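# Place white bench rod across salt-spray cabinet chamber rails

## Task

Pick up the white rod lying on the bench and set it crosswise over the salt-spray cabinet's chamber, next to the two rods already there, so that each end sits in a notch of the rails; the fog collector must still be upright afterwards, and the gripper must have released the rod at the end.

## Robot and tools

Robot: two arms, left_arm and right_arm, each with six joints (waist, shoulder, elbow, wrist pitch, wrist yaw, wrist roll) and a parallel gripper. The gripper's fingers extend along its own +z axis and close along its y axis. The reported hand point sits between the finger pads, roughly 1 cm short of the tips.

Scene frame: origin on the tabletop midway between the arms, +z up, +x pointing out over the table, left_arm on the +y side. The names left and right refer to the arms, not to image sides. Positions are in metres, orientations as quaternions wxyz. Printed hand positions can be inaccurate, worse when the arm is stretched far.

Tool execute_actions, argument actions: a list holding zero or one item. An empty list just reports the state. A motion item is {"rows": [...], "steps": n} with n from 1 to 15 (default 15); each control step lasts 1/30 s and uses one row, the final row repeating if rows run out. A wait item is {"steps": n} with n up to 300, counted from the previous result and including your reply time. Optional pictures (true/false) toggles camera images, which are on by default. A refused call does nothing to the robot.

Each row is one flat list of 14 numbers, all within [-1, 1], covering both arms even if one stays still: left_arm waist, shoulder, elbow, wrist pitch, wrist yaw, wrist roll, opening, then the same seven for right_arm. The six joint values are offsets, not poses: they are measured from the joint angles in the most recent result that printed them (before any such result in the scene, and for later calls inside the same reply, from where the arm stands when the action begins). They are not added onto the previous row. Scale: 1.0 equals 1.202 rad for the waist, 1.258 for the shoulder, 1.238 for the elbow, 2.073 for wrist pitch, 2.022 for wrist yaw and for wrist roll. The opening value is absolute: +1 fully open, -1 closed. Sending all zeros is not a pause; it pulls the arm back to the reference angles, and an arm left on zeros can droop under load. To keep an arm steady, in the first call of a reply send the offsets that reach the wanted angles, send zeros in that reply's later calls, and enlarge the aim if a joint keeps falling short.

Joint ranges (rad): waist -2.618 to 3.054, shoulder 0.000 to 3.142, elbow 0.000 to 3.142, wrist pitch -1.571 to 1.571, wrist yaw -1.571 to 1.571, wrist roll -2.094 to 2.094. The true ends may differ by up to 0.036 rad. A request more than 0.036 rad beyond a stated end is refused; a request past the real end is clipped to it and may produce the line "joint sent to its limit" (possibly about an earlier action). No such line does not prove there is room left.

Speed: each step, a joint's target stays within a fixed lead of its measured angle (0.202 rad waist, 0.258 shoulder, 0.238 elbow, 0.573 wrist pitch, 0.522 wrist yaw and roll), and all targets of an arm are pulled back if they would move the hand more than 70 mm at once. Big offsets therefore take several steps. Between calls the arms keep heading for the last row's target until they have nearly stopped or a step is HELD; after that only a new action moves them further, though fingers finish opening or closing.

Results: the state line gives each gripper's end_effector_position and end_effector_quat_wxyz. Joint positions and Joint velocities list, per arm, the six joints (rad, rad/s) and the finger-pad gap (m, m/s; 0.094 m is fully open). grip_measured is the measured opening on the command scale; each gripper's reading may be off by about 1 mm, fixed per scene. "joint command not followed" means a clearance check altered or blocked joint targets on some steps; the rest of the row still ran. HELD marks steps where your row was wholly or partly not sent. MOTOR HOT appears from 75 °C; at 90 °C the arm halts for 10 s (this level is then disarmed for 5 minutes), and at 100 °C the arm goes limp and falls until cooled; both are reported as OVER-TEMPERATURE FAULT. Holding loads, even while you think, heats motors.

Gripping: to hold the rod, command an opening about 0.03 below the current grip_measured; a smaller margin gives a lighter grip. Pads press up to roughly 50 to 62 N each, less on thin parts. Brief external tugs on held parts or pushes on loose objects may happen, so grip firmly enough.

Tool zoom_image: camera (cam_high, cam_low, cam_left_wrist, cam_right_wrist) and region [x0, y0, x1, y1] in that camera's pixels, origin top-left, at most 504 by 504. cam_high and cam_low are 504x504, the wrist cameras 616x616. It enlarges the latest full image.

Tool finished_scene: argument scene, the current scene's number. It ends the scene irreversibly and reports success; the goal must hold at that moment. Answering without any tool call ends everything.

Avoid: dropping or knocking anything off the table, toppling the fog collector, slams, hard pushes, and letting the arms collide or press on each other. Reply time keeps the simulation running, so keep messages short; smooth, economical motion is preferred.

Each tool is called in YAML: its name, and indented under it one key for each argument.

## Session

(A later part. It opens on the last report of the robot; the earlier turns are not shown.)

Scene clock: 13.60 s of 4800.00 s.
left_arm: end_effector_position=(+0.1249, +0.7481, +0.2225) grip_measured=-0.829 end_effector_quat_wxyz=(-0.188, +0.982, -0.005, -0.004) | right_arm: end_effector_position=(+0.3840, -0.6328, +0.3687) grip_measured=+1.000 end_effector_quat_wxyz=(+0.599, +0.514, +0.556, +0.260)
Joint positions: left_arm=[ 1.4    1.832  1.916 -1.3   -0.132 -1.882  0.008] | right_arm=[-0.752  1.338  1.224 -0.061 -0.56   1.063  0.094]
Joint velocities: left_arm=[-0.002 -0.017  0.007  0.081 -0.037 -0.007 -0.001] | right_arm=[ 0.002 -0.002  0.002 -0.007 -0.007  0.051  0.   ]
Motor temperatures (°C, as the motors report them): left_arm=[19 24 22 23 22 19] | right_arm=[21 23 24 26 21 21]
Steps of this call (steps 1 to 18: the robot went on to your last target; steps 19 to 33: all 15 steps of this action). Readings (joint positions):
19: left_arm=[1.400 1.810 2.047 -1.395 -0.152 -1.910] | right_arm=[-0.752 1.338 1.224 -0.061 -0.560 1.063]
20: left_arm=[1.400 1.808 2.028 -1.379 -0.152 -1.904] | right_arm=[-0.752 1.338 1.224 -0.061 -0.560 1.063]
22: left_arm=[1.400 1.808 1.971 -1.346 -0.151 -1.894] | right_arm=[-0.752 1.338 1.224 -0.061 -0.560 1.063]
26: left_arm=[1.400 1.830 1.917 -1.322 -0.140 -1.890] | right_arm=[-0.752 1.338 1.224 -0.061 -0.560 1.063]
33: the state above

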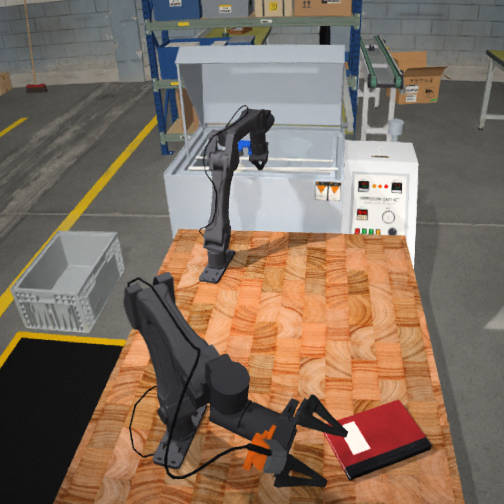

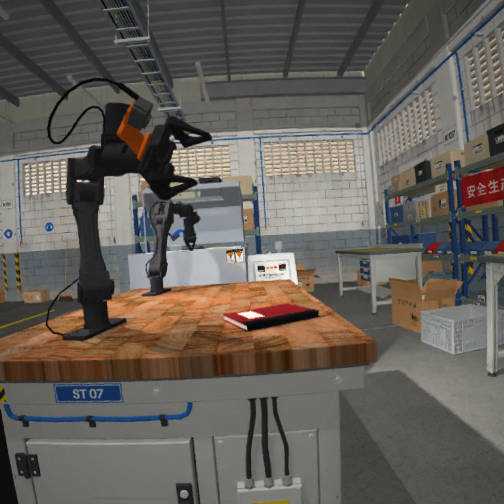

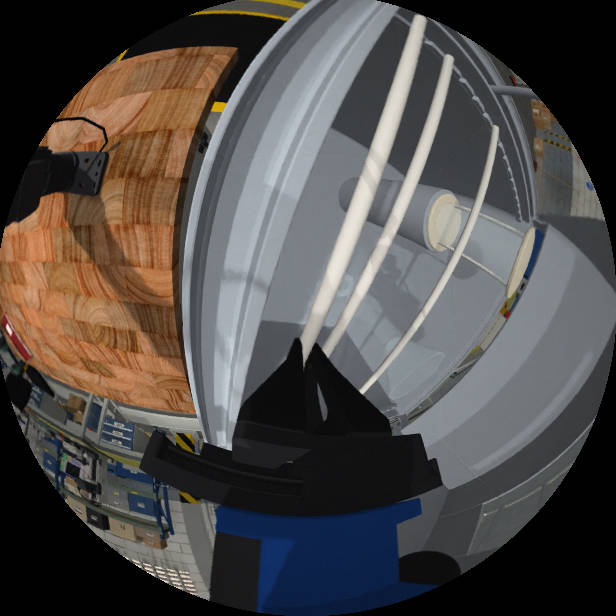

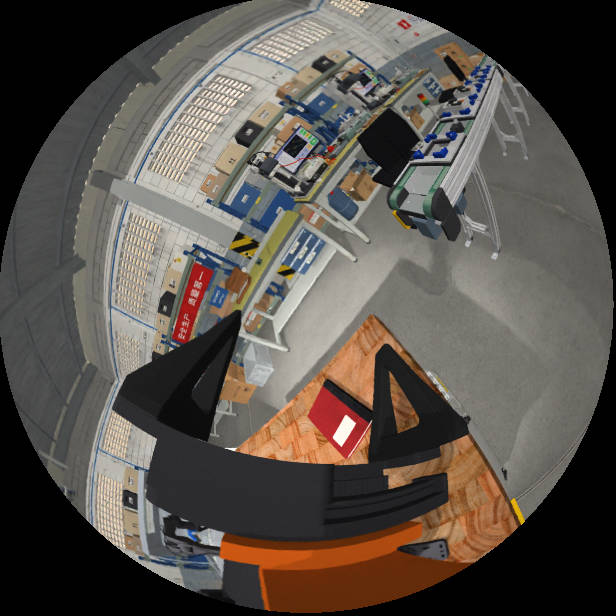

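execute_actions:
  actions:
    - {"rows":[[0,0,0.04,0,-0.015,0,-0.87,0,0,0,0,0,0,1],[0,0,0.04,0,-0.015,0,-0.87,0,0,0,0,0,0,1],[0,0,0.04,0,-0.015,0,-0.87,0,0,0,0,0,0,1],[0.035,0,0.04,0.005,-0.015,0.02,-0.87,0,0,0,0,0,0,1]]}

zoom_image:
  camera: "cam_high"
  region: [150,120,360,200]

zoom_image:
  camera: "cam_low"
  region: [110,190,270,290]

Scene clock: 17.87 s of 4800.00 s.
left_arm: end_effector_position=(+0.1112, +0.7586, +0.2316) grip_measured=-0.829 end_effector_quat_wxyz=(-0.205, +0.979, +0.003, -0.007) | right_arm: end_effector_position=(+0.3840, -0.6328, +0.3687) grip_measured=+1.000 end_effector_quat_wxyz=(+0.599, +0.514, +0.556, +0.260)
Joint positions: left_arm=[ 1.438  1.832  1.94  -1.288 -0.135 -1.859  0.008] | right_arm=[-0.752  1.338  1.224 -0.061 -0.56   1.063  0.094]
Joint velocities: left_arm=[-0.007  0.002  0.007 -0.007 -0.007  0.022  0.   ] | right_arm=[-0.007 -0.002 -0.007  0.007  0.022  0.11   0.   ]
Motor temperatures (°C, as the motors report them): left_arm=[19 25 22 23 22 19] | right_arm=[21 23 24 27 21 21]
Steps of this call (steps 1 to 15: the robot went on to your last target; steps 16 to 90: nothing new was sent; then 0.77 s passed at rest; steps 91 to 105: all 15 steps of this action). Readings (joint positions):
91: left_arm=[1.400 1.832 1.919 -1.297 -0.131 -1.880] | right_arm=[-0.752 1.338 1.224 -0.061 -0.560 1.063]
92: left_arm=[1.400 1.832 1.923 -1.297 -0.131 -1.880] | right_arm=[-0.752 1.338 1.224 -0.061 -0.560 1.063]
94: left_arm=[1.403 1.832 1.935 -1.296 -0.130 -1.876] | right_arm=[-0.752 1.338 1.224 -0.061 -0.560 1.063]
98: left_arm=[1.430 1.832 1.940 -1.289 -0.133 -1.863] | right_arm=[-0.752 1.338 1.224 -0.061 -0.560 1.063]
105: the state above

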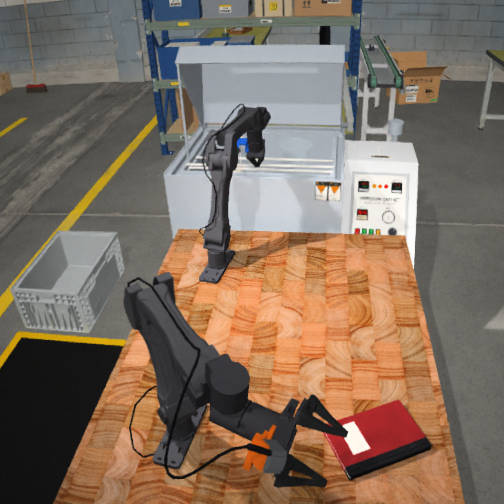

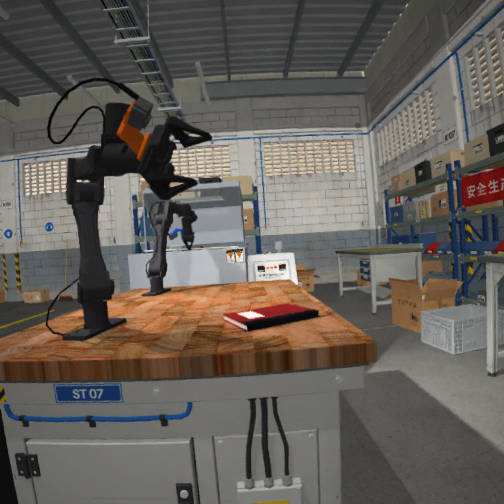

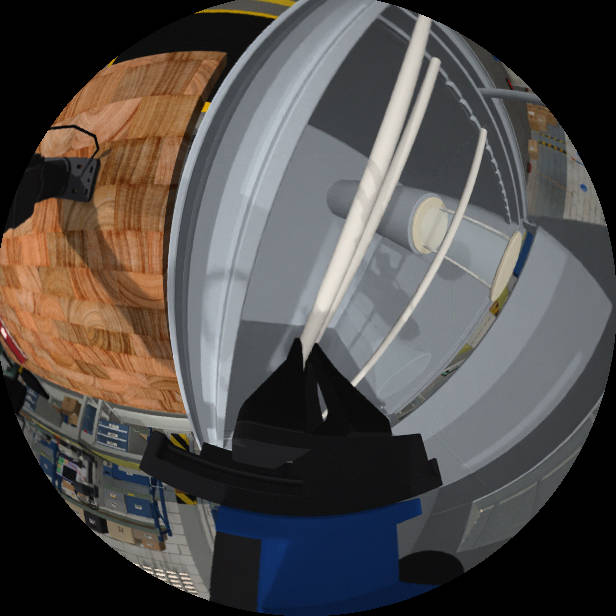

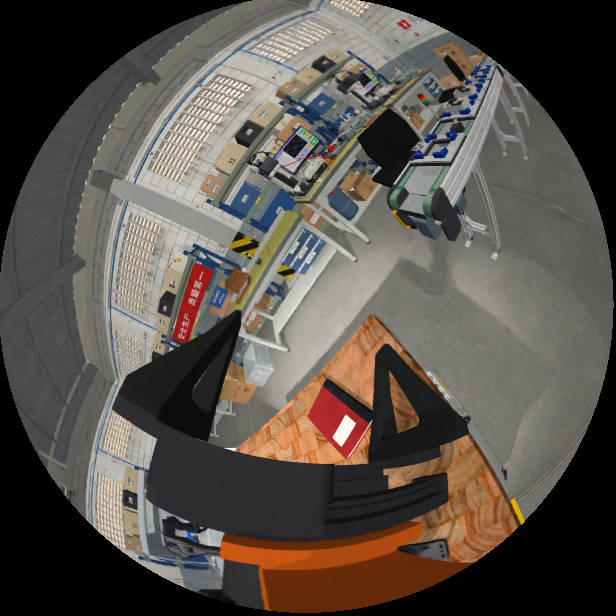

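Region (150, 120, 360, 200) of cam_high's 504x504 image, scaled by 2.400, with more detail than that image has; it fills the top 192 rows of this view, and the rest is white.

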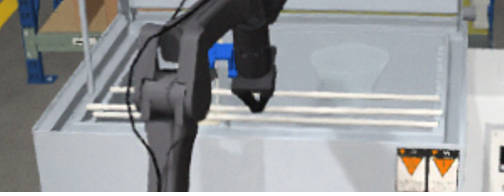

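Region (110, 190, 270, 290) of cam_low's 504x504 image, scaled by 3.150, with more detail than that image has; it fills the top 315 rows of this view, and the rest is white.

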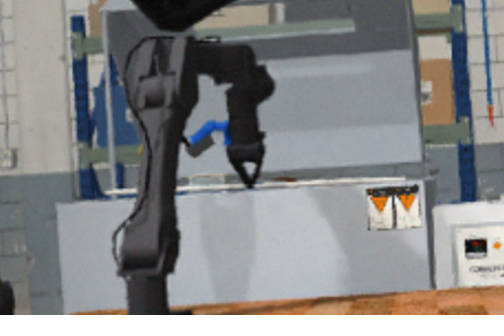

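execute_actions:
  actions:
    - {"rows":[[0,0,-0.06,0.02,0.01,0,-0.87,0,0,0,0,0,0,1]]}

zoom_image:
  camera: "cam_high"
  region: [150,120,360,200]

zoom_image:
  camera: "cam_left_wrist"
  region: [340,0,540,160]

Scene clock: 19.17 s of 4800.00 s.
left_arm: end_effector_position=(+0.1175, +0.7578, +0.2165) grip_measured=-0.829 end_effector_quat_wxyz=(-0.194, +0.981, +0.002, +0.009) | right_arm: end_effector_position=(+0.3840, -0.6328, +0.3687) grip_measured=+1.000 end_effector_quat_wxyz=(+0.599, +0.514, +0.556, +0.260)
Joint positions: left_arm=[ 1.438  1.828  1.88  -1.244 -0.1   -1.864  0.008] | right_arm=[-0.752  1.338  1.224 -0.061 -0.56   1.063  0.094]
Joint velocities: left_arm=[-0.017  0.002 -0.007 -0.051  0.022  0.007 -0.   ] | right_arm=[ 0.017  0.012 -0.017 -0.007  0.007  0.007  0.   ]
Motor temperatures (°C, as the motors report them): left_arm=[19 25 22 23 22 19] | right_arm=[21 23 24 27 21 21]
Steps of this call (steps 1 to 15: the robot went on to your last target; steps 16 to 24: nothing new was sent; steps 25 to 39: all 15 steps of this action). Readings (joint positions):
25: left_arm=[1.438 1.830 1.930 -1.278 -0.132 -1.859] | right_arm=[-0.752 1.338 1.224 -0.061 -0.560 1.063]
26: left_arm=[1.438 1.828 1.917 -1.268 -0.127 -1.859] | right_arm=[-0.752 1.338 1.224 -0.061 -0.560 1.063]
28: left_arm=[1.438 1.828 1.893 -1.256 -0.117 -1.861] | right_arm=[-0.752 1.338 1.224 -0.061 -0.560 1.063]
32: left_arm=[1.438 1.828 1.880 -1.249 -0.104 -1.864] | right_arm=[-0.752 1.338 1.224 -0.061 -0.560 1.063]
39: the state above

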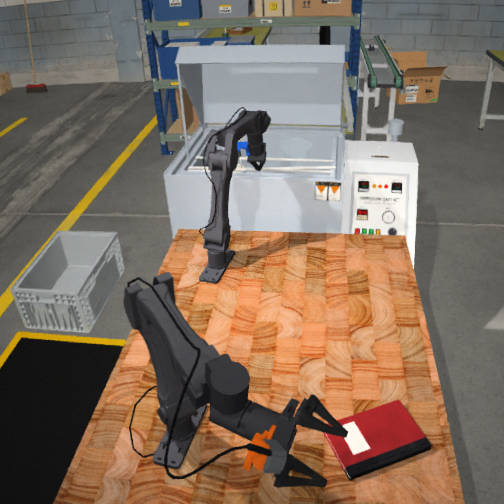

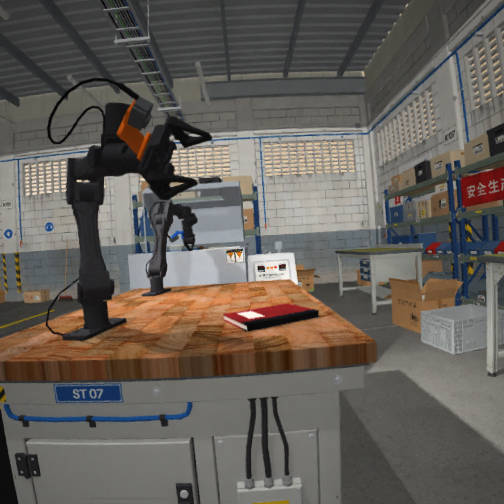

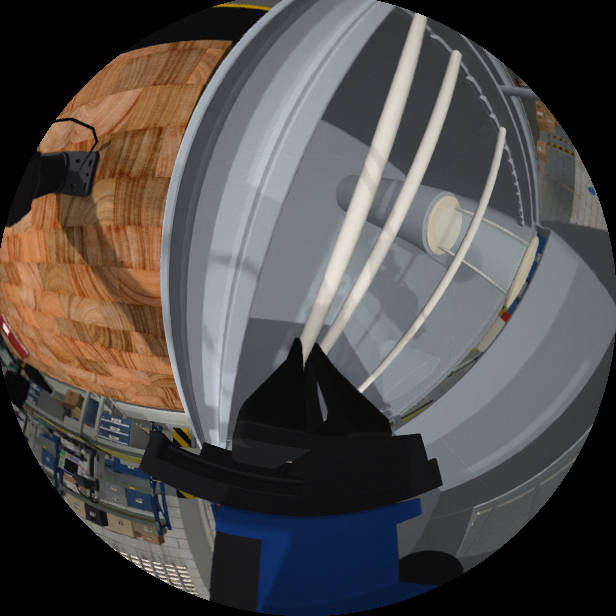

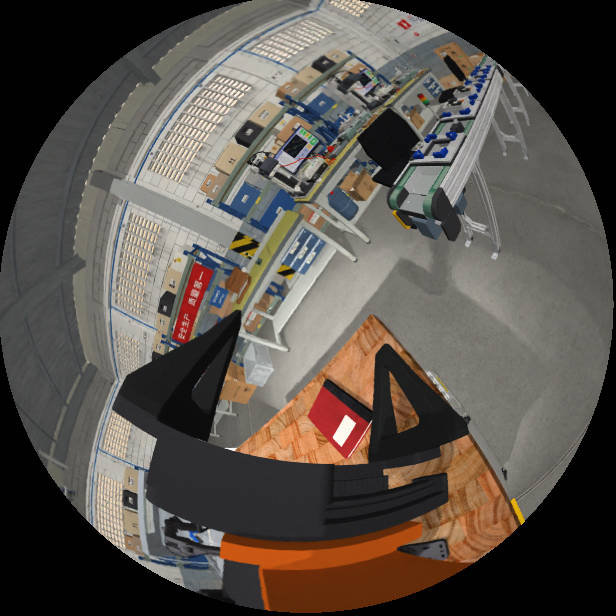

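Region (150, 120, 360, 200) of cam_high's 504x504 image, scaled by 2.400, with more detail than that image has; it fills the top 192 rows of this view, and the rest is white.

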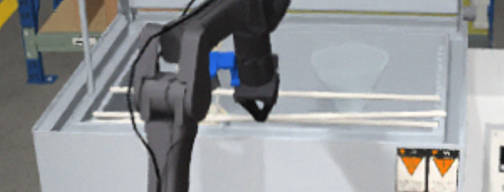

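Region (340, 0, 540, 160) of cam_left_wrist's 616x616 image, scaled by 2.520, with more detail than that image has; it fills the top 403 rows of this view, and the rest is white.

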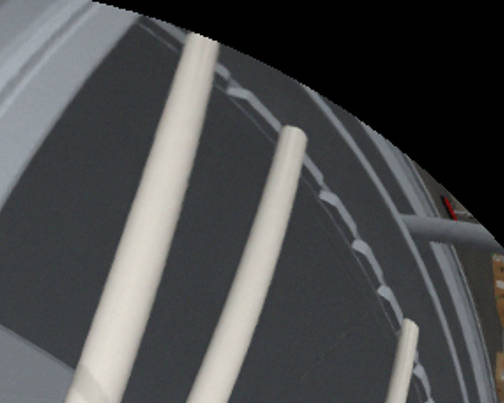

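execute_actions:
  actions:
    - {"rows":[[0,0,0.065,-0.025,0,0,-0.87,0,0,0,0,0,0,1],[0,0,0.065,-0.025,0,0,-0.87,0,0,0,0,0,0,1],[0,0,0.065,-0.025,0,0,-0.87,0,0,0,0,0,0,1],[0,0,0.065,-0.025,0,0,-0.87,0,0,0,0,0,0,1],[0.022,0,0.065,-0.025,-0.025,0.02,-0.87,0,0,0,0,0,0,1]]}
  pictures: false

execute_actions:
  actions:
    - {"rows":[[0,0,-0.05,0.015,-0.008,0,-0.87,0,0,0,0,0,0,1]]}

zoom_image:
  camera: "cam_high"
  region: [150,120,360,200]

zoom_image:
  camera: "cam_left_wrist"
  region: [340,0,540,160]

Scene clock: 20.63 s of 4800.00 s.
left_arm: end_effector_position=(+0.1050, +0.7624, +0.2312) grip_measured=-0.829 end_effector_quat_wxyz=(-0.208, +0.978, +0.002, -0.007) | right_arm: end_effector_position=(+0.3840, -0.6328, +0.3687) grip_measured=+1.000 end_effector_quat_wxyz=(+0.599, +0.514, +0.556, +0.260)
Joint positions: left_arm=[ 1.457  1.832  1.936 -1.276 -0.129 -1.837  0.008] | right_arm=[-0.752  1.338  1.224 -0.061 -0.56   1.063  0.094]
Joint velocities: left_arm=[ 0.012  0.002  0.007 -0.051 -0.022 -0.007 -0.001] | right_arm=[ 0.012 -0.002  0.007  0.022 -0.051 -0.022  0.   ]
Motor temperatures (°C, as the motors report them): left_arm=[19 25 22 23 22 19] | right_arm=[21 23 24 27 21 21]
Steps of this call (steps 1 to 15: the robot went on to your last target; steps 16 to 29: nothing new was sent; steps 30 to 44: all 15 steps of this action). Readings (joint positions):
30: left_arm=[1.438 1.830 1.889 -1.250 -0.097 -1.864] | right_arm=[-0.752 1.338 1.224 -0.061 -0.560 1.063]
31: left_arm=[1.438 1.832 1.902 -1.258 -0.094 -1.864] | right_arm=[-0.752 1.338 1.224 -0.061 -0.560 1.063]
33: left_arm=[1.438 1.832 1.924 -1.263 -0.092 -1.864] | right_arm=[-0.752 1.338 1.224 -0.061 -0.560 1.063]
37: left_arm=[1.450 1.832 1.936 -1.266 -0.113 -1.847] | right_arm=[-0.752 1.338 1.224 -0.061 -0.560 1.063]
44: the state above

Scene clock: 21.13 s of 4800.00 s.
left_arm: end_effector_position=(+0.1042, +0.7599, +0.2170) grip_measured=-0.829 end_effector_quat_wxyz=(-0.195, +0.981, +0.001, -0.011) | right_arm: end_effector_position=(+0.3840, -0.6328, +0.3687) grip_measured=+1.000 end_effector_quat_wxyz=(+0.599, +0.514, +0.556, +0.260)
Joint positions: left_arm=[ 1.457  1.831  1.886 -1.254 -0.129 -1.837  0.008] | right_arm=[-0.752  1.338  1.224 -0.061 -0.56   1.063  0.094]
Joint velocities: left_arm=[-0.002 -0.002 -0.007 -0.022 -0.051 -0.022  0.   ] | right_arm=[-0.017 -0.002  0.007 -0.051 -0.007 -0.037  0.   ]
Motor temperatures (°C, as the motors report them): left_arm=[19 25 22 23 22 19] | right_arm=[21 23 24 27 21 21]
Steps of this call (steps 1 to 15: all 15 steps of this action). Readings (joint positions):
1: left_arm=[1.457 1.832 1.929 -1.269 -0.129 -1.837] | right_arm=[-0.752 1.338 1.224 -0.061 -0.560 1.063]
2: left_arm=[1.457 1.831 1.919 -1.263 -0.129 -1.837] | right_arm=[-0.752 1.338 1.224 -0.061 -0.560 1.063]
4: left_arm=[1.457 1.831 1.898 -1.255 -0.129 -1.837] | right_arm=[-0.752 1.338 1.224 -0.061 -0.560 1.063]
8: left_arm=[1.457 1.831 1.886 -1.255 -0.129 -1.837] | right_arm=[-0.752 1.338 1.224 -0.061 -0.560 1.063]
15: the state above

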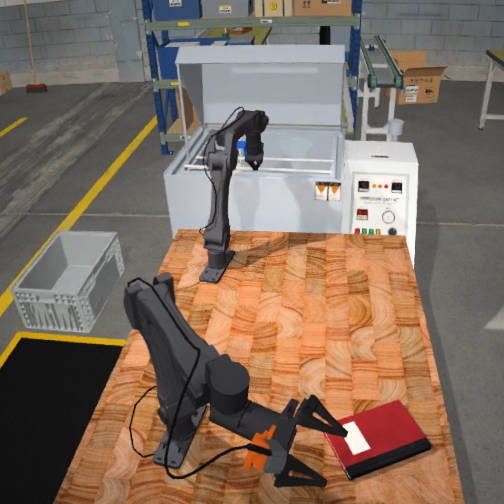

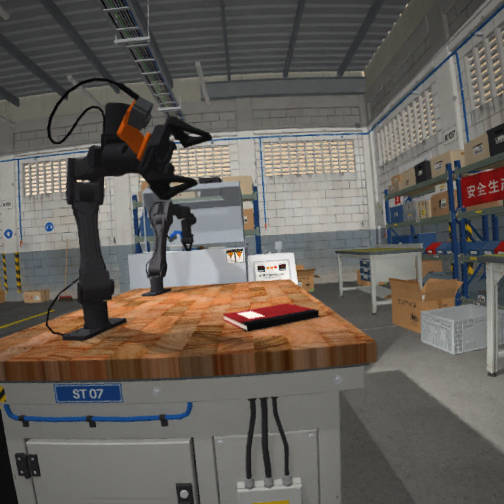

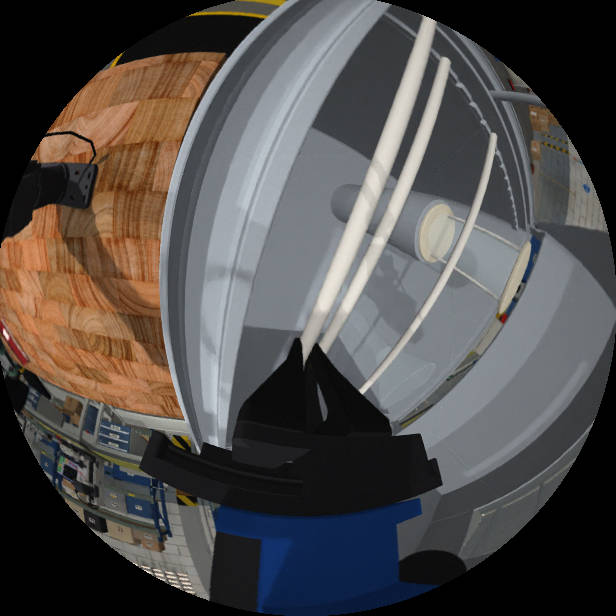

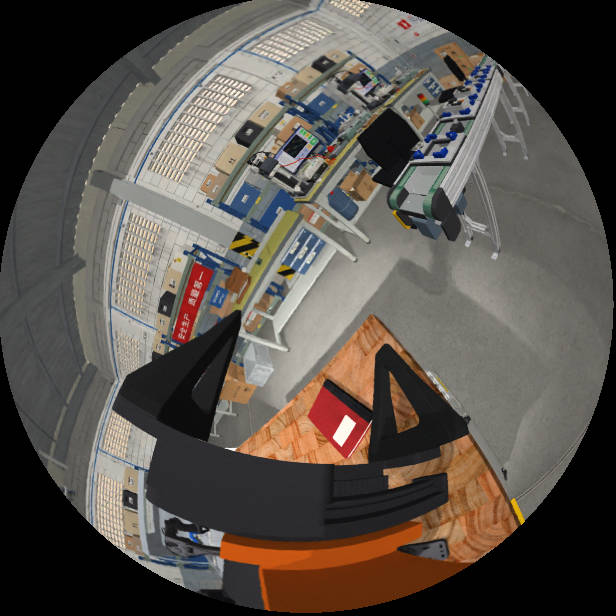

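Region (150, 120, 360, 200) of cam_high's 504x504 image, scaled by 2.400, with more detail than that image has; it fills the top 192 rows of this view, and the rest is white.

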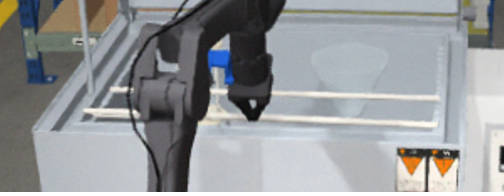

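Region (340, 0, 540, 160) of cam_left_wrist's 616x616 image, scaled by 2.520, with more detail than that image has; it fills the top 403 rows of this view, and the rest is white.

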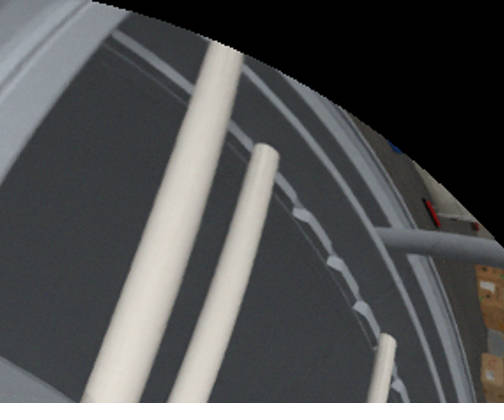

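execute_actions:
  actions: []
  pictures: false

execute_actions:
  actions:
    - {"rows":[[0,0,0,0,0.025,0,-0.87,0,0,0,0,0,0,1]],"steps":10}

zoom_image:
  camera: "cam_high"
  region: [150,120,360,200]

Scene clock: 22.87 s of 4800.00 s.
left_arm: end_effector_position=(+0.1042, +0.7599, +0.2170) grip_measured=-0.829 end_effector_quat_wxyz=(-0.195, +0.981, +0.001, -0.011) | right_arm: end_effector_position=(+0.3840, -0.6328, +0.3687) grip_measured=+1.000 end_effector_quat_wxyz=(+0.599, +0.514, +0.556, +0.260)
Joint positions: left_arm=[ 1.457  1.831  1.886 -1.254 -0.129 -1.837  0.008] | right_arm=[-0.752  1.338  1.224 -0.061 -0.56   1.063  0.094]
Joint velocities: left_arm=[-0.012 -0.002 -0.002 -0.022  0.037  0.022 -0.   ] | right_arm=[-0.012  0.007  0.002 -0.022  0.007 -0.037  0.   ]
Motor temperatures (°C, as the motors report them): left_arm=[19 25 22 23 22 19] | right_arm=[21 23 24 27 21 21]
Steps of this call (steps 1 to 15: the robot went on to your last target; steps 16 to 52: nothing new was sent). Readings (joint positions):
1: left_arm=[1.457 1.831 1.886 -1.254 -0.129 -1.837] | right_arm=[-0.752 1.338 1.224 -0.061 -0.560 1.063]
2: left_arm=[1.457 1.831 1.886 -1.254 -0.129 -1.837] | right_arm=[-0.752 1.338 1.224 -0.061 -0.560 1.063]
4: left_arm=[1.457 1.831 1.886 -1.254 -0.129 -1.837] | right_arm=[-0.752 1.338 1.224 -0.061 -0.560 1.063]
8: left_arm=[1.457 1.831 1.886 -1.254 -0.129 -1.837] | right_arm=[-0.752 1.338 1.224 -0.061 -0.560 1.063]
52: the state above
All arms were judged still, so your last target was given up. Only a new action makes them travel on or press farther. Fingers that are still opening or closing keep moving.

Scene clock: 23.20 s of 4800.00 s.
left_arm: end_effector_position=(+0.1079, +0.7590, +0.2165) grip_measured=-0.829 end_effector_quat_wxyz=(-0.192, +0.981, -0.001, -0.000) | right_arm: end_effector_position=(+0.3840, -0.6328, +0.3687) grip_measured=+1.000 end_effector_quat_wxyz=(+0.599, +0.514, +0.556, +0.260)
Joint positions: left_arm=[ 1.457  1.831  1.886 -1.254 -0.108 -1.837  0.008] | right_arm=[-0.752  1.338  1.224 -0.061 -0.56   1.063  0.094]
Joint velocities: left_arm=[-0.012  0.002 -0.002  0.022 -0.037 -0.007 -0.   ] | right_arm=[ 0.012  0.002 -0.002  0.022 -0.022  0.007  0.   ]
Motor temperatures (°C, as the motors report them): left_arm=[19 25 22 23 22 19] | right_arm=[21 23 24 27 21 21]
Steps of this call (steps 1 to 10: all 10 steps of this action). Readings (joint positions):
1: left_arm=[1.457 1.831 1.886 -1.254 -0.122 -1.837] | right_arm=[-0.752 1.338 1.224 -0.061 -0.560 1.063]
2: left_arm=[1.457 1.831 1.886 -1.254 -0.112 -1.837] | right_arm=[-0.752 1.338 1.224 -0.061 -0.560 1.063]
4: left_arm=[1.457 1.831 1.886 -1.254 -0.108 -1.837] | right_arm=[-0.752 1.338 1.224 -0.061 -0.560 1.063]
8: left_arm=[1.457 1.831 1.886 -1.254 -0.108 -1.837] | right_arm=[-0.752 1.338 1.224 -0.061 -0.560 1.063]
10: the state above

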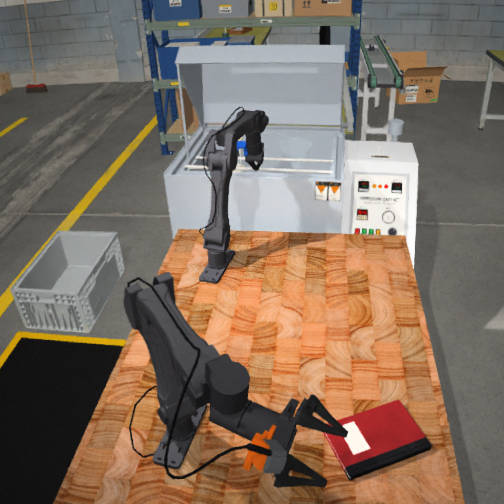

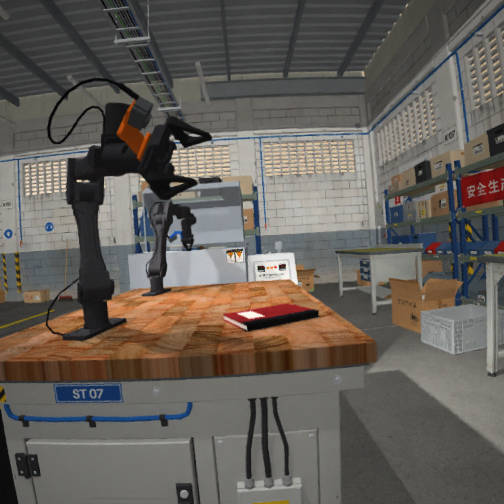

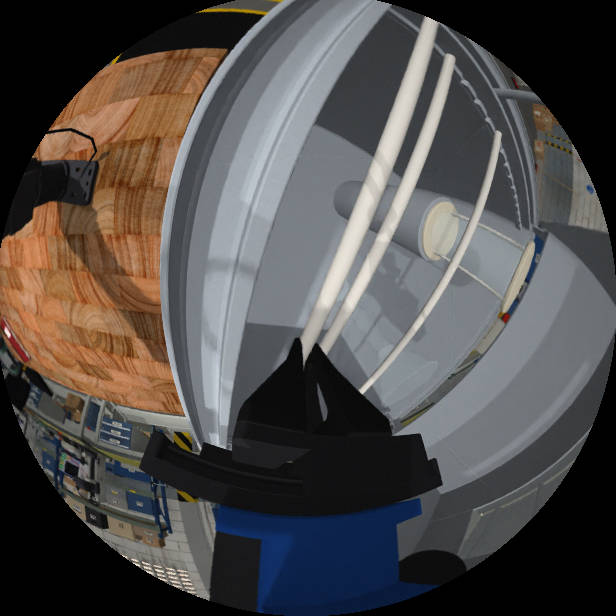

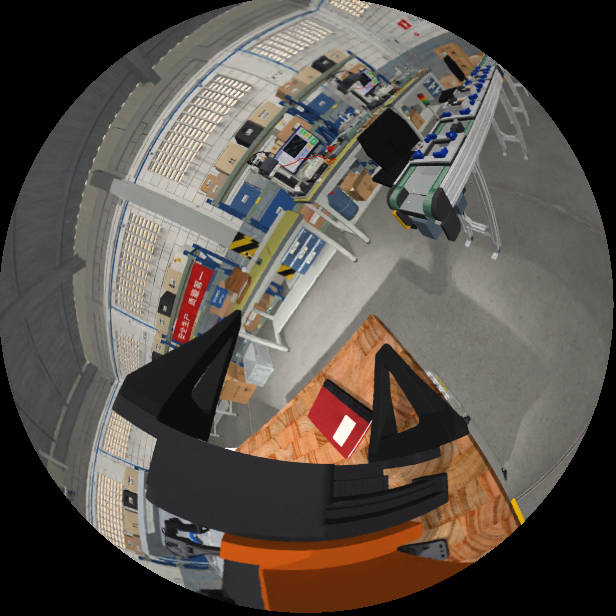

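Region (150, 120, 360, 200) of cam_high's 504x504 image, scaled by 2.400, with more detail than that image has; it fills the top 192 rows of this view, and the rest is white.

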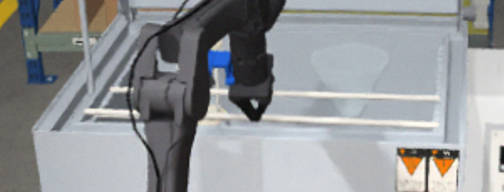

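execute_actions:
  actions:
    - {"rows":[[0,0,-0.035,0.012,0.025,0,-0.87,0,0,0,0,0,0,1]],"steps":10}

zoom_image:
  camera: "cam_high"
  region: [150,120,360,200]

zoom_image:
  camera: "cam_left_wrist"
  region: [340,0,540,160]

Scene clock: 33.20 s of 4800.00 s.
left_arm: end_effector_position=(+0.1080, +0.7563, +0.2074) grip_measured=-0.829 end_effector_quat_wxyz=(-0.181, +0.983, +0.000, +0.002) | right_arm: end_effector_position=(+0.3840, -0.6328, +0.3687) grip_measured=+1.000 end_effector_quat_wxyz=(+0.599, +0.514, +0.556, +0.260)
Joint positions: left_arm=[ 1.46   1.831  1.857 -1.245 -0.097 -1.84   0.008] | right_arm=[-0.752  1.338  1.224 -0.061 -0.56   1.063  0.094]
Joint velocities: left_arm=[-0.007 -0.007 -0.012  0.007  0.022  0.051  0.   ] | right_arm=[ 0.012  0.017 -0.002 -0.037 -0.051 -0.007  0.   ]
Motor temperatures (°C, as the motors report them): left_arm=[19 26 23 23 22 19] | right_arm=[21 23 24 27 21 21]
Steps of this call (steps 1 to 15: the robot went on to your last target; steps 16 to 90: nothing new was sent; then 6.67 s passed at rest; steps 91 to 100: all 10 steps of this action). Readings (joint positions):
91: left_arm=[1.457 1.831 1.882 -1.251 -0.107 -1.837] | right_arm=[-0.752 1.338 1.224 -0.061 -0.560 1.063]
92: left_arm=[1.458 1.831 1.877 -1.249 -0.106 -1.837] | right_arm=[-0.752 1.338 1.224 -0.061 -0.560 1.063]
94: left_arm=[1.459 1.831 1.863 -1.245 -0.101 -1.838] | right_arm=[-0.752 1.338 1.224 -0.061 -0.560 1.063]
98: left_arm=[1.460 1.831 1.857 -1.245 -0.097 -1.840] | right_arm=[-0.752 1.338 1.224 -0.061 -0.560 1.063]
100: the state above

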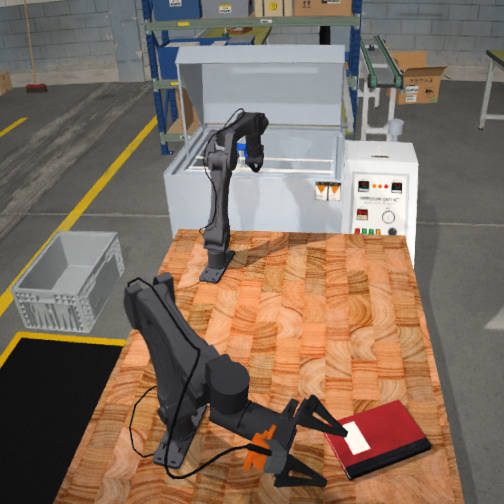

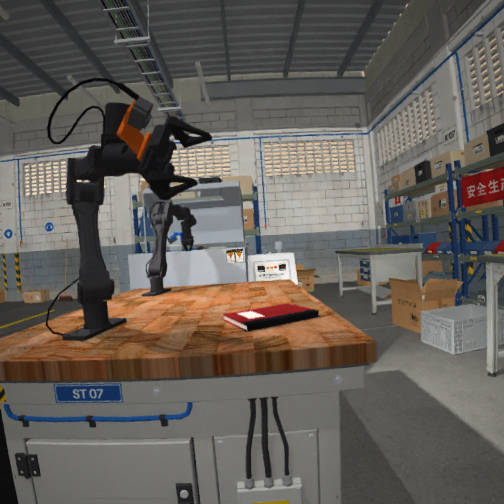

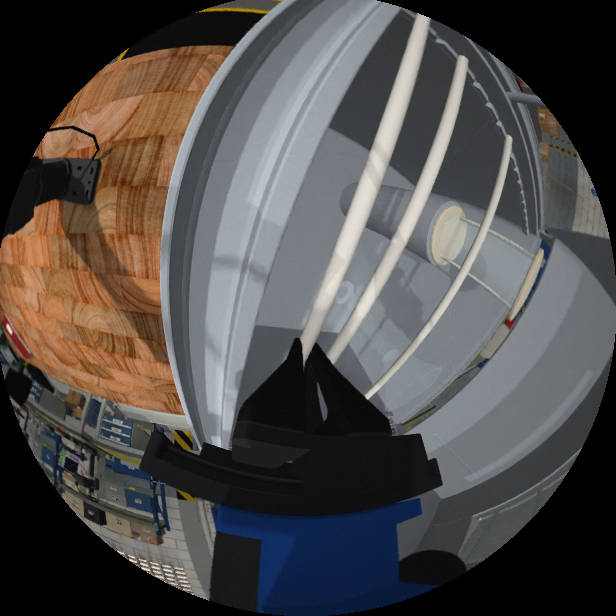

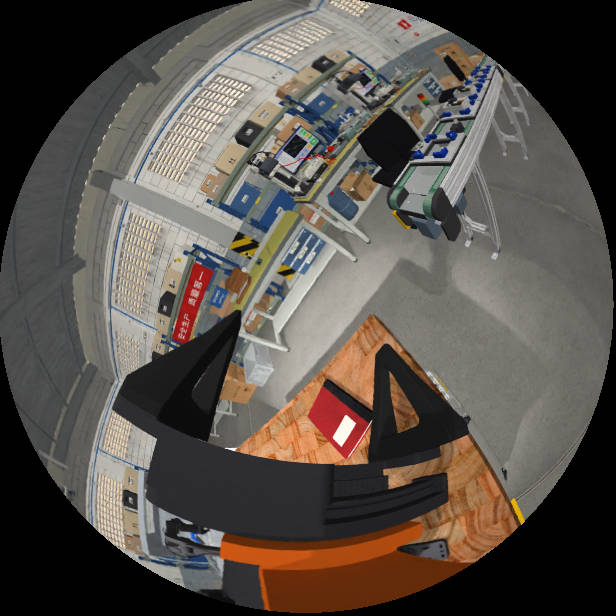

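Region (150, 120, 360, 200) of cam_high's 504x504 image, scaled by 2.400, with more detail than that image has; it fills the top 192 rows of this view, and the rest is white.

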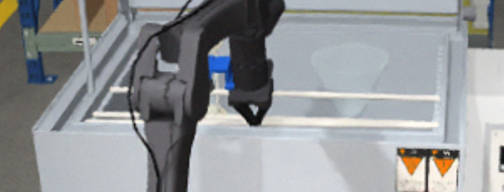

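Region (340, 0, 540, 160) of cam_left_wrist's 616x616 image, scaled by 2.520, with more detail than that image has; it fills the top 403 rows of this view, and the rest is white.

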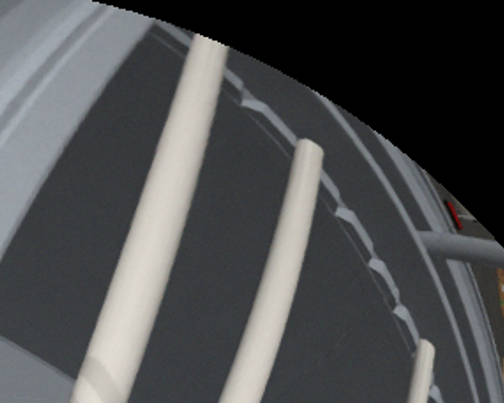

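execute_actions:
  actions:
    - {"rows":[[0,0,-0.01,0,0,0,-0.68,0,0,0,0,0,0,1]],"steps":8}
  pictures: false

execute_actions:
  actions:
    - {"rows":[[0,-0.03,0.18,-0.09,0,0,-0.6,0,0,0,0,0,0,1]],"steps":10}
  pictures: false

execute_actions:
  actions:
    - {"rows":[[0,0,0,0,0,0.9,-0.6,0,0,0,0,0,0,1]],"steps":15}
  pictures: false

execute_actions:
  actions:
    - {"steps":10}

zoom_image:
  camera: "cam_left_wrist"
  region: [410,190,530,350]

zoom_image:
  camera: "cam_left_wrist"
  region: [60,190,180,350]

Scene clock: 35.10 s of 4800.00 s.
left_arm: end_effector_position=(+0.1084, +0.7566, +0.2076) grip_measured=-0.682 end_effector_quat_wxyz=(-0.182, +0.983, +0.001, +0.004) | right_arm: end_effector_position=(+0.3840, -0.6328, +0.3687) grip_measured=+1.000 end_effector_quat_wxyz=(+0.599, +0.514, +0.556, +0.260)
Joint positions: left_arm=[ 1.46   1.831  1.857 -1.243 -0.094 -1.84   0.015] | right_arm=[-0.752  1.338  1.224 -0.061 -0.56   1.063  0.094]
Joint velocities: left_arm=[ 0.002 -0.022 -0.012  0.022 -0.037  0.022  0.001] | right_arm=[-0.002  0.002 -0.012 -0.022  0.022  0.022  0.   ]
Motor temperatures (°C, as the motors report them): left_arm=[19 26 22 23 22 19] | right_arm=[21 23 24 27 21 21]
Steps of this call (steps 1 to 15: the robot went on to your last target; steps 16 to 49: nothing new was sent; steps 50 to 57: all 8 steps of this action). Readings (joint positions):
50: left_arm=[1.460 1.831 1.857 -1.244 -0.097 -1.840] | right_arm=[-0.752 1.338 1.224 -0.061 -0.560 1.063]
51: left_arm=[1.460 1.831 1.857 -1.244 -0.096 -1.840] | right_arm=[-0.752 1.338 1.224 -0.061 -0.560 1.063]
53: left_arm=[1.460 1.831 1.857 -1.243 -0.095 -1.840] | right_arm=[-0.752 1.338 1.224 -0.061 -0.560 1.063]
57: the state above

Scene clock: 35.43 s of 4800.00 s.
left_arm: end_effector_position=(+0.1062, +0.7469, +0.2860) grip_measured=-0.602 end_effector_quat_wxyz=(-0.243, +0.970, +0.003, +0.023) | right_arm: end_effector_position=(+0.3840, -0.6328, +0.3687) grip_measured=+1.000 end_effector_quat_wxyz=(+0.599, +0.514, +0.556, +0.260)
Joint positions: left_arm=[ 1.46   1.779  2.072 -1.379 -0.091 -1.84   0.019] | right_arm=[-0.752  1.338  1.224 -0.061 -0.56   1.063  0.094]
Joint velocities: left_arm=[-0.012 -0.007 -0.002 -0.227 -0.007  0.022 -0.001] | right_arm=[-0.007 -0.012  0.007  0.022  0.022 -0.066  0.   ]
Motor temperatures (°C, as the motors report them): left_arm=[19 26 23 23 22 19] | right_arm=[21 23 24 27 21 21]
Steps of this call (steps 1 to 10: all 10 steps of this action). Readings (joint positions):
1: left_arm=[1.460 1.837 1.891 -1.278 -0.092 -1.840] | right_arm=[-0.752 1.338 1.224 -0.061 -0.560 1.063]
2: left_arm=[1.460 1.847 1.940 -1.313 -0.091 -1.840] | right_arm=[-0.752 1.338 1.224 -0.061 -0.560 1.063]
4: left_arm=[1.460 1.836 2.018 -1.337 -0.091 -1.840] | right_arm=[-0.752 1.338 1.224 -0.061 -0.560 1.063]
8: left_arm=[1.460 1.785 2.070 -1.366 -0.091 -1.840] | right_arm=[-0.752 1.338 1.224 -0.061 -0.560 1.063]
10: the state above

Scene clock: 35.93 s of 4800.00 s.
left_arm: end_effector_position=(+0.1065, +0.7470, +0.2855) grip_measured=-0.602 end_effector_quat_wxyz=(-0.197, +0.726, -0.643, -0.143) | right_arm: end_effector_position=(+0.3840, -0.6328, +0.3687) grip_measured=+1.000 end_effector_quat_wxyz=(+0.599, +0.514, +0.556, +0.260)
Joint positions: left_arm=[ 1.46   1.78   2.072 -1.379 -0.089 -0.385  0.019] | right_arm=[-0.752  1.338  1.224 -0.061 -0.56   1.063  0.094]
Joint velocities: left_arm=[ 0.017  0.002 -0.007 -0.022  0.037  2.337 -0.001] | right_arm=[-0.002 -0.002 -0.007 -0.007  0.007  0.007  0.   ]
Motor temperatures (°C, as the motors report them): left_arm=[19 26 23 23 22 19] | right_arm=[21 23 24 27 21 21]
Steps of this call (steps 1 to 15: all 15 steps of this action). Readings (joint positions):
1: left_arm=[1.460 1.779 2.072 -1.382 -0.090 -1.759] | right_arm=[-0.752 1.338 1.224 -0.061 -0.560 1.063]
2: left_arm=[1.460 1.780 2.072 -1.381 -0.090 -1.659] | right_arm=[-0.752 1.338 1.224 -0.061 -0.560 1.063]
4: left_arm=[1.460 1.780 2.072 -1.379 -0.089 -1.462] | right_arm=[-0.752 1.338 1.224 -0.061 -0.560 1.063]
8: left_arm=[1.460 1.780 2.072 -1.379 -0.089 -1.067] | right_arm=[-0.752 1.338 1.224 -0.061 -0.560 1.063]
15: the state above

Scene clock: 36.27 s of 4800.00 s.
left_arm: end_effector_position=(+0.1065, +0.7470, +0.2855) grip_measured=-0.602 end_effector_quat_wxyz=(-0.171, +0.615, -0.750, -0.172) | right_arm: end_effector_position=(+0.3840, -0.6328, +0.3687) grip_measured=+1.000 end_effector_quat_wxyz=(+0.599, +0.514, +0.556, +0.260)
Joint positions: left_arm=[ 1.46   1.78   2.072 -1.379 -0.089 -0.067  0.019] | right_arm=[-0.752  1.338  1.224 -0.061 -0.56   1.063  0.094]
Joint velocities: left_arm=[-0.032 -0.012 -0.017  0.066  0.007  0.286  0.   ] | right_arm=[-0.022  0.007 -0.007  0.022 -0.022 -0.007  0.   ]
Motor temperatures (°C, as the motors report them): left_arm=[19 26 23 23 22 19] | right_arm=[21 23 24 27 21 21]
Steps of this call (steps 1 to 10: the robot went on to your last target). Readings (joint positions):
1: left_arm=[1.460 1.780 2.072 -1.379 -0.089 -0.314] | right_arm=[-0.752 1.338 1.224 -0.061 -0.560 1.063]
2: left_arm=[1.460 1.780 2.072 -1.379 -0.089 -0.256] | right_arm=[-0.752 1.338 1.224 -0.061 -0.560 1.063]
4: left_arm=[1.460 1.780 2.072 -1.379 -0.089 -0.174] | right_arm=[-0.752 1.338 1.224 -0.061 -0.560 1.063]
8: left_arm=[1.460 1.780 2.072 -1.379 -0.089 -0.088] | right_arm=[-0.752 1.338 1.224 -0.061 -0.560 1.063]
10: the state above

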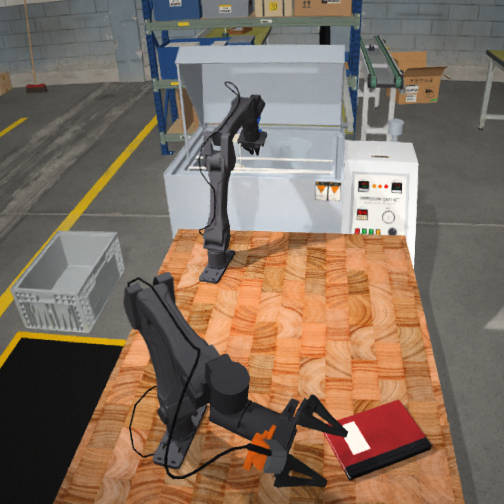

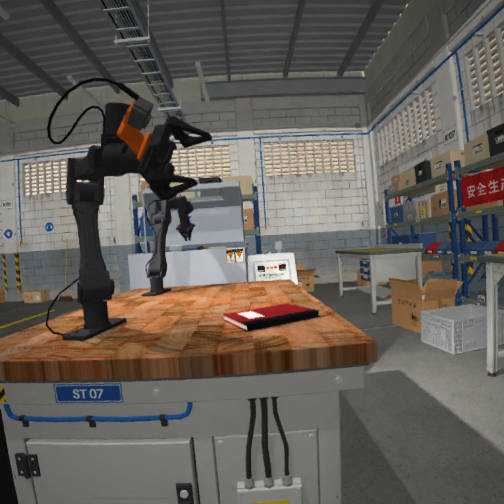

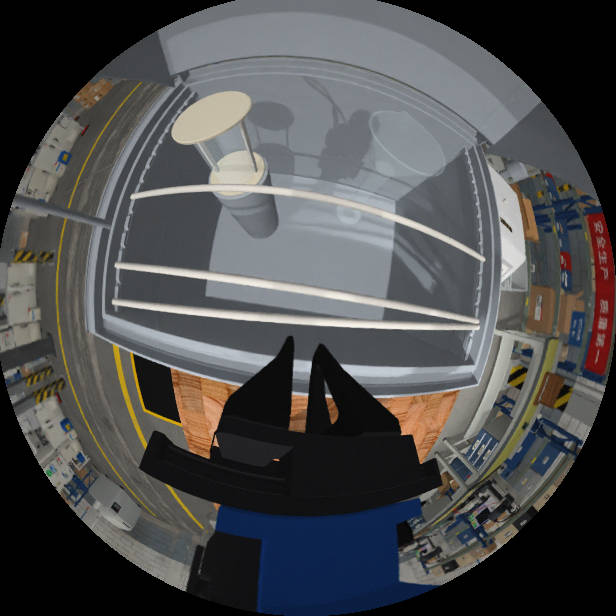

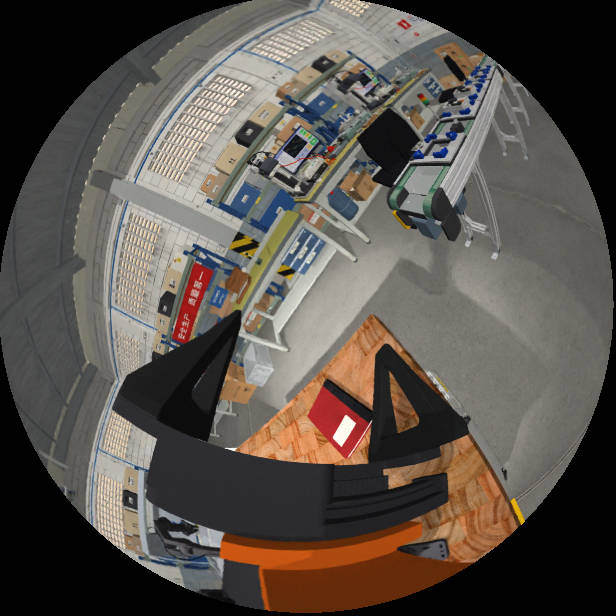

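Region (410, 190, 530, 350) of cam_left_wrist's 616x616 image, scaled by 3.150, with more detail than that image has; it fills the left 378 columns of this view, and the rest is white.

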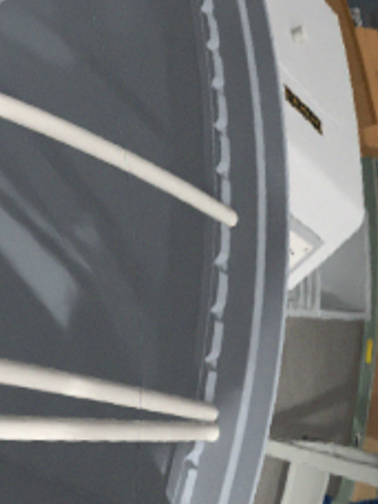

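Region (60, 190, 180, 350) of cam_left_wrist's 616x616 image, scaled by 3.150, with more detail than that image has; it fills the left 378 columns of this view, and the rest is white.

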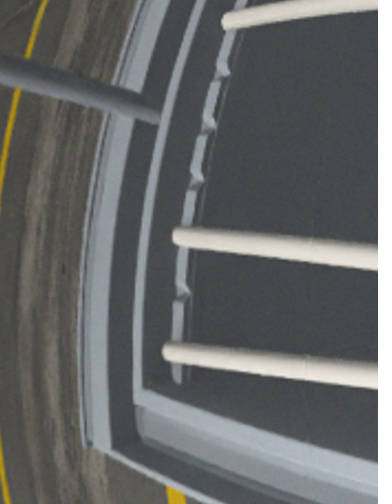

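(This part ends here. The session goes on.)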